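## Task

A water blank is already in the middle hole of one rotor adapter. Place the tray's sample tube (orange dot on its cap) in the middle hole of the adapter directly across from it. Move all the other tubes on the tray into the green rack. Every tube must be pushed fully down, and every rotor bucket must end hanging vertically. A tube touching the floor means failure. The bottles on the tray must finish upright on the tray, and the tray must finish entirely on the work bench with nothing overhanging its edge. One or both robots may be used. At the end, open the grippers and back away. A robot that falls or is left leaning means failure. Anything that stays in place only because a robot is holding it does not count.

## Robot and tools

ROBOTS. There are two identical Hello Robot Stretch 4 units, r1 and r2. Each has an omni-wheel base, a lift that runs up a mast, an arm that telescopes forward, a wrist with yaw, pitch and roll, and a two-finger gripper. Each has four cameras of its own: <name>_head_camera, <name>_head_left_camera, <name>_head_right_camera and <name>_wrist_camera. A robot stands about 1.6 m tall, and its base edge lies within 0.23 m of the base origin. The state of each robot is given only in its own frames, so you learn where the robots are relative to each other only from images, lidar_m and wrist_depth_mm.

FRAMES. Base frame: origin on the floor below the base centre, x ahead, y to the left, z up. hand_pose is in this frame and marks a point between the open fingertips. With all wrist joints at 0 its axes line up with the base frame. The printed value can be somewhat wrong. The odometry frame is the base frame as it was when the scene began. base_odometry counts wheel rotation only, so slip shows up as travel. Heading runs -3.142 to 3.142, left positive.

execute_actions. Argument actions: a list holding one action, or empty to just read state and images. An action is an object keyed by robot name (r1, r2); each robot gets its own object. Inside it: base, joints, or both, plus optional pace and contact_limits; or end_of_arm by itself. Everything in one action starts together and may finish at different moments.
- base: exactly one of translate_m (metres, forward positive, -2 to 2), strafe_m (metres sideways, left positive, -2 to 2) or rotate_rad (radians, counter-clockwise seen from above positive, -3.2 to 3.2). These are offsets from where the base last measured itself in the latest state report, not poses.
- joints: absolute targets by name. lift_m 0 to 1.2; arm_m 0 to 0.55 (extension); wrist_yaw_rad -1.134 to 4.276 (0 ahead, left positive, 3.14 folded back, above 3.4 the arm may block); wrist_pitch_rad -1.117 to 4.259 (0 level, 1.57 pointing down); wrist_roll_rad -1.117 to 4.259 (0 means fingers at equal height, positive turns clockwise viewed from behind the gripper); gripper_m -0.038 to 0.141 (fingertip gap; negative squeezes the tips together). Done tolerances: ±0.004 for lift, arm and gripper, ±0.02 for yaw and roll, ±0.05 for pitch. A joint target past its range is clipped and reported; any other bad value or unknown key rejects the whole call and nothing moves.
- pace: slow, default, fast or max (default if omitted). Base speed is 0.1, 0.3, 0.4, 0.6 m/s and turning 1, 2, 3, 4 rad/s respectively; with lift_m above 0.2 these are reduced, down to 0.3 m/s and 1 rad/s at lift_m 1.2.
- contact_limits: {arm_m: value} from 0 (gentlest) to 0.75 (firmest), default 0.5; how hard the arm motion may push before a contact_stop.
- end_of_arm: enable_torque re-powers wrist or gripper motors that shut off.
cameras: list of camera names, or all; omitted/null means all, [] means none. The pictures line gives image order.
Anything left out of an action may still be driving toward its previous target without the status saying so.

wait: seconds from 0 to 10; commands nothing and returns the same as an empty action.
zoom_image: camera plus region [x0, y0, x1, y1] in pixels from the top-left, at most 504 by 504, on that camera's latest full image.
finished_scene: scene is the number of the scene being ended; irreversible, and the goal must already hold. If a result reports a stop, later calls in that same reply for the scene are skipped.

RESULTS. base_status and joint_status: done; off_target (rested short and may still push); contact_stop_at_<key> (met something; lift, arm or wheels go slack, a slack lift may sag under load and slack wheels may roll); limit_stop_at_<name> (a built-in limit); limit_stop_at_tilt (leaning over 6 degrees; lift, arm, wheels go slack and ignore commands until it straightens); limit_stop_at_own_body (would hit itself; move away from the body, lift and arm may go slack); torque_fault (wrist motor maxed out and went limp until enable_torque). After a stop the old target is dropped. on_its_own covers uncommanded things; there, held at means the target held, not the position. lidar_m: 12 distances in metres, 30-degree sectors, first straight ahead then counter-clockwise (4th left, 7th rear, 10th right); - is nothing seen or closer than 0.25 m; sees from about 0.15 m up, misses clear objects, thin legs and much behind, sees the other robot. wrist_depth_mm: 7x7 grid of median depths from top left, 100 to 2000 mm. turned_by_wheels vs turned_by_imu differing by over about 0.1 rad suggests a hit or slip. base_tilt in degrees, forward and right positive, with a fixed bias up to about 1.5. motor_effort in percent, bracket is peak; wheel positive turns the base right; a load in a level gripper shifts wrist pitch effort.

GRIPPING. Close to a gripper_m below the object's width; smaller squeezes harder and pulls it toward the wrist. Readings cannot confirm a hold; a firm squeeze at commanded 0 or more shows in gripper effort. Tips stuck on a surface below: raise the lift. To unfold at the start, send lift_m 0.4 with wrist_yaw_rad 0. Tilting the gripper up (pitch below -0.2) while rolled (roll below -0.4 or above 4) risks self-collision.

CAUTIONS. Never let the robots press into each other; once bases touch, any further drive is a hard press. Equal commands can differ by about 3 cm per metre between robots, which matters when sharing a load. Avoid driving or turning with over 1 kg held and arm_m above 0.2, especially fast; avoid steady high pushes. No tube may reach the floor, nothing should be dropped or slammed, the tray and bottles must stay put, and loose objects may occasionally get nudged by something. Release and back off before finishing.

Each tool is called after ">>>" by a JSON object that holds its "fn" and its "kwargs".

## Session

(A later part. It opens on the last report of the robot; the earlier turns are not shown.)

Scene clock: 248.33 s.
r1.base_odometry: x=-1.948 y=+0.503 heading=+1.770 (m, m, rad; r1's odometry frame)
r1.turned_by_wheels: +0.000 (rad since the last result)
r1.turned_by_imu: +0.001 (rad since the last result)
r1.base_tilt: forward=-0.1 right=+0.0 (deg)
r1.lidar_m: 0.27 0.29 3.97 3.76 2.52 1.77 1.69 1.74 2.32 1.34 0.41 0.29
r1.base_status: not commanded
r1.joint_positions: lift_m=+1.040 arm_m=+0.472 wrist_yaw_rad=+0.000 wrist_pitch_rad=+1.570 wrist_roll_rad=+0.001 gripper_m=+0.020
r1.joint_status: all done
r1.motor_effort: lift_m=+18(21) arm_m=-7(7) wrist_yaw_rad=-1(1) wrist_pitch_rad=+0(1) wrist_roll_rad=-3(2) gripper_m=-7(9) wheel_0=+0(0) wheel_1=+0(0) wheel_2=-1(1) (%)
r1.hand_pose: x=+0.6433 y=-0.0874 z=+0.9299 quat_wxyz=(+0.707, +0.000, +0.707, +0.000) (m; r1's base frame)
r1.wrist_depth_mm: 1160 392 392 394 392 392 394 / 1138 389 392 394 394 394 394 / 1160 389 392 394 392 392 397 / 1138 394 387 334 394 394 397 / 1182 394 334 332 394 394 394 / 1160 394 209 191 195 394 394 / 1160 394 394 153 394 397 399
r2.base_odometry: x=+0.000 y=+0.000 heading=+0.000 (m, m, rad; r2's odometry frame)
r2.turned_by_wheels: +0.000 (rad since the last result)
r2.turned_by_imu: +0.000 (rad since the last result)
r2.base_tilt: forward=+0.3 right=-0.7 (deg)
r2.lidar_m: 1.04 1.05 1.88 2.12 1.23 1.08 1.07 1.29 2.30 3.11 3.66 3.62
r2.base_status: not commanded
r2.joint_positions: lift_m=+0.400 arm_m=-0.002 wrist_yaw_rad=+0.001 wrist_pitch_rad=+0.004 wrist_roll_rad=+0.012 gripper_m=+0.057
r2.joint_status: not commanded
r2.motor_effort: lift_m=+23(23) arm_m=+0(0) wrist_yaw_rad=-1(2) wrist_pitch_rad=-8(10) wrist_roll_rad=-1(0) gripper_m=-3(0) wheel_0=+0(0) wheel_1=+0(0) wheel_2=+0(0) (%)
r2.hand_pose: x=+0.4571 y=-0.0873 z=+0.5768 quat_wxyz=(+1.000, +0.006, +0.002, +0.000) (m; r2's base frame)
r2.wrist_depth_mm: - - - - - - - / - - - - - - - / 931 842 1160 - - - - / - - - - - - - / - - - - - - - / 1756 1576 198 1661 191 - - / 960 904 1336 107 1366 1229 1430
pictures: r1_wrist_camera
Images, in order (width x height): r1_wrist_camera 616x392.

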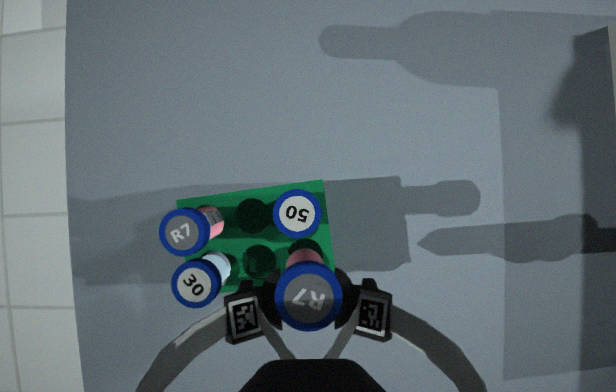

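>>> {"fn": "execute_actions", "kwargs": {"actions": [{"r1":{"joints":{"lift_m":0.975},"pace":"slow"}}], "cameras": ["r1_wrist_camera"]}}

>>> {"fn": "execute_actions", "kwargs": {"actions": [{"r1":{"joints":{"gripper_m":0.06}}}], "cameras": []}}

>>> {"fn": "execute_actions", "kwargs": {"actions": [{"r1":{"joints":{"lift_m":1.15}}}], "cameras": ["r1_wrist_camera"]}}

>>> {"fn": "execute_actions", "kwargs": {"actions": [{"r1":{"base":{"translate_m":-0.4},"joints":{"arm_m":0.1}}}], "cameras": ["r1_head_camera"]}}

Scene clock: 262.00 s.
r1.base_odometry: x=-1.948 y=+0.503 heading=+1.770 (m, m, rad; r1's odometry frame)
r1.turned_by_wheels: +0.000 (rad since the last result)
r1.turned_by_imu: +0.002 (rad since the last result)
r1.base_tilt: forward=-0.1 right=-0.2 (deg)
r1.lidar_m: 0.27 0.29 3.95 3.76 2.54 1.78 1.68 1.74 2.32 1.33 0.42 0.28
r1.base_status: not commanded
r1.joint_positions: lift_m=+0.975 arm_m=+0.472 wrist_yaw_rad=+0.000 wrist_pitch_rad=+1.570 wrist_roll_rad=+0.001 gripper_m=+0.020
r1.joint_status: all done
r1.motor_effort: lift_m=+18(18) arm_m=-7(7) wrist_yaw_rad=+0(2) wrist_pitch_rad=-1(1) wrist_roll_rad=-2(3) gripper_m=-9(9) wheel_0=+0(0) wheel_1=+0(0) wheel_2=-1(1) (%)
r1.hand_pose: x=+0.6433 y=-0.0874 z=+0.8649 quat_wxyz=(+0.707, +0.000, +0.707, +0.000) (m; r1's base frame)
r1.wrist_depth_mm: 324 325 325 327 327 327 327 / 324 325 325 327 327 329 329 / 325 325 327 329 329 329 330 / 325 325 322 267 327 329 329 / 325 207 267 206 330 330 330 / 327 329 206 190 196 329 330 / 327 329 329 153 330 330 330
r2.base_odometry: x=+0.000 y=+0.000 heading=+0.000 (m, m, rad; r2's odometry frame)
r2.turned_by_wheels: +0.000 (rad since the last result)
r2.turned_by_imu: -0.001 (rad since the last result)
r2.base_tilt: forward=+0.2 right=-0.7 (deg)
r2.lidar_m: 1.02 1.05 1.88 2.12 1.25 1.08 1.07 1.28 2.31 3.12 3.65 3.62
r2.base_status: not commanded
r2.joint_positions: lift_m=+0.400 arm_m=-0.002 wrist_yaw_rad=+0.001 wrist_pitch_rad=+0.004 wrist_roll_rad=+0.012 gripper_m=+0.057
r2.joint_status: not commanded
r2.motor_effort: lift_m=+23(23) arm_m=+0(0) wrist_yaw_rad=+0(3) wrist_pitch_rad=-9(7) wrist_roll_rad=+0(1) gripper_m=-3(4) wheel_0=+0(0) wheel_1=+0(0) wheel_2=+0(0) (%)
r2.hand_pose: x=+0.4571 y=-0.0873 z=+0.5768 quat_wxyz=(+1.000, +0.006, +0.002, +0.000) (m; r2's base frame)
r2.wrist_depth_mm: - - - - - - - / - - - - - - - / 917 842 1160 - - - - / - - - - - - - / - - - - - - - / 1756 1576 197 1661 191 - - / 960 878 1308 107 1366 1229 1430
pictures: r1_wrist_camera
Images, in order (width x height): r1_wrist_camera 616x392.

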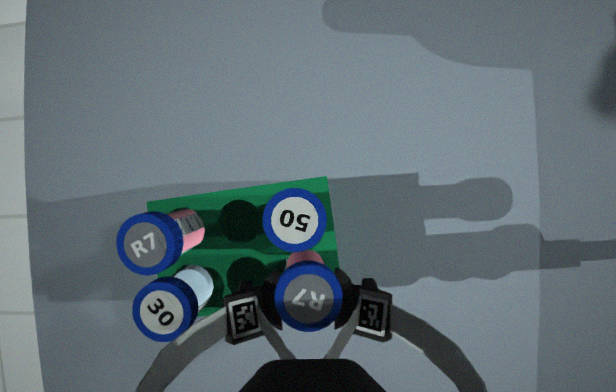

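Scene clock: 263.20 s.
r1.base_odometry: x=-1.948 y=+0.503 heading=+1.770 (m, m, rad; r1's odometry frame)
r1.turned_by_wheels: +0.000 (rad since the last result)
r1.turned_by_imu: +0.000 (rad since the last result)
r1.base_tilt: forward=-0.2 right=+0.0 (deg)
r1.lidar_m: 0.27 0.30 3.95 3.76 2.58 1.78 1.69 1.74 2.32 1.33 0.43 0.28
r1.base_status: not commanded
r1.joint_positions: lift_m=+0.975 arm_m=+0.472 wrist_yaw_rad=+0.000 wrist_pitch_rad=+1.570 wrist_roll_rad=+0.001 gripper_m=+0.060
r1.joint_status: all done
r1.motor_effort: lift_m=+18(18) arm_m=-7(6) wrist_yaw_rad=+1(1) wrist_pitch_rad=-1(1) wrist_roll_rad=-1(2) gripper_m=-1(6) wheel_0=+1(0) wheel_1=+0(0) wheel_2=-1(1) (%)
r1.hand_pose: x=+0.6433 y=-0.0874 z=+0.8649 quat_wxyz=(+0.707, +0.000, +0.707, +0.000) (m; r1's base frame)
r1.wrist_depth_mm: 325 325 325 327 327 327 329 / 325 325 327 327 329 327 327 / 325 325 327 329 329 329 329 / 325 327 322 267 327 327 329 / 327 206 267 208 329 329 330 / 327 327 202 267 203 329 330 / 329 329 329 149 330 330 330
r2.base_odometry: x=+0.000 y=+0.000 heading=+0.000 (m, m, rad; r2's odometry frame)
r2.turned_by_wheels: +0.000 (rad since the last result)
r2.turned_by_imu: +0.000 (rad since the last result)
r2.base_tilt: forward=+0.2 right=-0.5 (deg)
r2.lidar_m: 1.01 1.07 1.86 2.11 1.23 1.09 1.09 1.28 2.32 3.12 3.65 3.62
r2.base_status: not commanded
r2.joint_positions: lift_m=+0.400 arm_m=-0.002 wrist_yaw_rad=+0.001 wrist_pitch_rad=+0.004 wrist_roll_rad=+0.012 gripper_m=+0.057
r2.joint_status: not commanded
r2.motor_effort: lift_m=+23(23) arm_m=+0(0) wrist_yaw_rad=-3(1) wrist_pitch_rad=-9(8) wrist_roll_rad=-2(1) gripper_m=+1(4) wheel_0=+0(0) wheel_1=+0(0) wheel_2=+0(0) (%)
r2.hand_pose: x=+0.4571 y=-0.0873 z=+0.5768 quat_wxyz=(+1.000, +0.006, +0.002, +0.000) (m; r2's base frame)
r2.wrist_depth_mm: - - - - - - - / - - - - - - - / 931 831 1160 - - - - / - - - - - - - / - - - - - - - / 1808 1576 198 1708 191 - - / 960 891 1308 107 1366 1255 1430
pictures: none
No camera images: the call's "cameras" was empty. Leave "cameras" out to get every camera's image.

Scene clock: 265.00 s.
r1.base_odometry: x=-1.948 y=+0.503 heading=+1.770 (m, m, rad; r1's odometry frame)
r1.turned_by_wheels: +0.000 (rad since the last result)
r1.turned_by_imu: +0.001 (rad since the last result)
r1.base_tilt: forward=-0.2 right=-0.3 (deg)
r1.lidar_m: 0.26 0.29 3.93 3.75 2.54 1.79 1.71 1.76 2.31 1.32 0.42 0.27
r1.base_status: not commanded
r1.joint_positions: lift_m=+1.150 arm_m=+0.472 wrist_yaw_rad=+0.000 wrist_pitch_rad=+1.570 wrist_roll_rad=+0.001 gripper_m=+0.060
r1.joint_status: all done
r1.motor_effort: lift_m=+23(24) arm_m=-7(7) wrist_yaw_rad=+2(1) wrist_pitch_rad=-1(1) wrist_roll_rad=-2(3) gripper_m=-3(4) wheel_0=+0(1) wheel_1=+0(0) wheel_2=-1(1) (%)
r1.hand_pose: x=+0.6433 y=-0.0874 z=+1.0395 quat_wxyz=(+0.707, +0.000, +0.707, +0.000) (m; r1's base frame)
r1.wrist_depth_mm: 1255 500 500 500 504 504 504 / 1255 500 500 504 504 504 500 / 1281 500 500 504 504 508 504 / 1255 504 504 504 504 504 508 / 1281 504 442 504 508 508 504 / 1255 504 202 508 202 508 508 / 1281 504 504 149 508 508 512
r2.base_odometry: x=+0.000 y=+0.000 heading=+0.000 (m, m, rad; r2's odometry frame)
r2.turned_by_wheels: +0.000 (rad since the last result)
r2.turned_by_imu: +0.000 (rad since the last result)
r2.base_tilt: forward=+0.2 right=-0.6 (deg)
r2.lidar_m: 1.03 1.05 1.87 2.12 1.22 1.08 1.09 1.27 2.30 3.12 3.66 3.62
r2.base_status: not commanded
r2.joint_positions: lift_m=+0.400 arm_m=-0.002 wrist_yaw_rad=+0.001 wrist_pitch_rad=+0.004 wrist_roll_rad=+0.012 gripper_m=+0.057
r2.joint_status: not commanded
r2.motor_effort: lift_m=+23(23) arm_m=+0(0) wrist_yaw_rad=-1(2) wrist_pitch_rad=-9(8) wrist_roll_rad=+0(0) gripper_m=-3(5) wheel_0=+0(0) wheel_1=+0(0) wheel_2=+0(0) (%)
r2.hand_pose: x=+0.4571 y=-0.0873 z=+0.5768 quat_wxyz=(+1.000, +0.006, +0.002, +0.000) (m; r2's base frame)
r2.wrist_depth_mm: - - - - - - - / - - - - - - - / 946 842 1160 - - - - / - - - - - - - / - - - - - - - / 1756 1576 198 1661 191 - - / 960 891 1308 107 1366 1281 1397
pictures: r1_wrist_camera
Images, in order (width x height): r1_wrist_camera 616x392.

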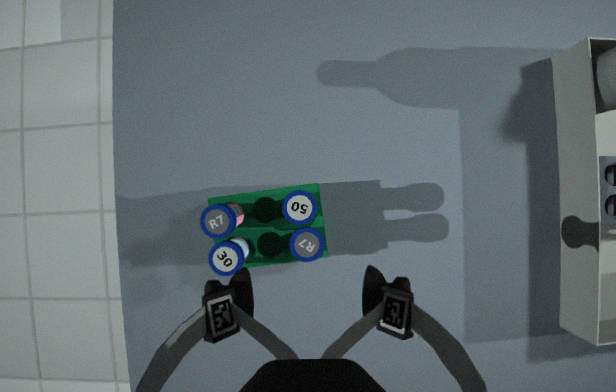

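Scene clock: 267.90 s.
r1.base_odometry: x=-1.868 y=+0.111 heading=+1.770 (m, m, rad; r1's odometry frame)
r1.turned_by_wheels: +0.000 (rad since the last result)
r1.turned_by_imu: +0.001 (rad since the last result)
r1.base_tilt: forward=-0.2 right=-0.2 (deg)
r1.lidar_m: 0.66 2.11 3.94 3.75 1.96 1.35 1.30 1.35 1.76 4.43 1.00 0.70
r1.base_status: done
r1.joint_positions: lift_m=+1.150 arm_m=+0.101 wrist_yaw_rad=+0.000 wrist_pitch_rad=+1.570 wrist_roll_rad=+0.001 gripper_m=+0.060
r1.joint_status: all done
r1.motor_effort: lift_m=+23(23) arm_m=-7(7) wrist_yaw_rad=-1(0) wrist_pitch_rad=-2(1) wrist_roll_rad=-1(4) gripper_m=+0(4) wheel_0=+0(2) wheel_1=+0(7) wheel_2=+0(8) (%)
r1.hand_pose: x=+0.2722 y=-0.0874 z=+1.0396 quat_wxyz=(+0.707, +0.000, +0.707, +0.000) (m; r1's base frame)
r1.wrist_depth_mm: 1281 1281 1281 1281 1308 1281 1308 / 1255 1281 1281 1281 1281 1308 1281 / 1281 1281 1255 1255 1281 1281 1308 / 1255 1281 1281 1281 1281 1281 1281 / 1281 1281 1308 1098 1281 1281 1281 / 1281 1281 202 1060 202 1281 1281 / 1281 1255 1078 149 1281 1281 1308
r2.base_odometry: x=+0.000 y=+0.000 heading=+0.000 (m, m, rad; r2's odometry frame)
r2.turned_by_wheels: +0.000 (rad since the last result)
r2.turned_by_imu: +0.000 (rad since the last result)
r2.base_tilt: forward=+0.1 right=-0.5 (deg)
r2.lidar_m: 0.99 1.05 1.87 2.13 1.26 1.07 1.08 1.29 2.32 3.10 3.66 3.62
r2.base_status: not commanded
r2.joint_positions: lift_m=+0.400 arm_m=-0.002 wrist_yaw_rad=+0.001 wrist_pitch_rad=+0.004 wrist_roll_rad=+0.012 gripper_m=+0.057
r2.joint_status: not commanded
r2.motor_effort: lift_m=+23(23) arm_m=+0(0) wrist_yaw_rad=-2(2) wrist_pitch_rad=-8(9) wrist_roll_rad=+0(1) gripper_m=-2(3) wheel_0=+0(0) wheel_1=+0(0) wheel_2=+0(0) (%)
r2.hand_pose: x=+0.4571 y=-0.0873 z=+0.5768 quat_wxyz=(+1.000, +0.006, +0.002, +0.000) (m; r2's base frame)
r2.wrist_depth_mm: - - - - - - - / - - - - - - - / 931 854 1160 - - - - / - - - - - - - / - - - - - - - / 1756 1576 198 1863 191 - - / 991 891 1336 107 1397 1255 1430
pictures: r1_head_camera
Images, in order (width x height): r1_head_camera 420x560.

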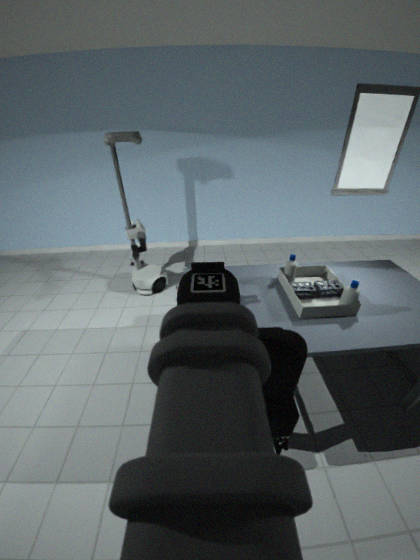

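>>> {"fn": "finished_scene", "kwargs": {"scene": 2}}

The scene is finished: the task was done.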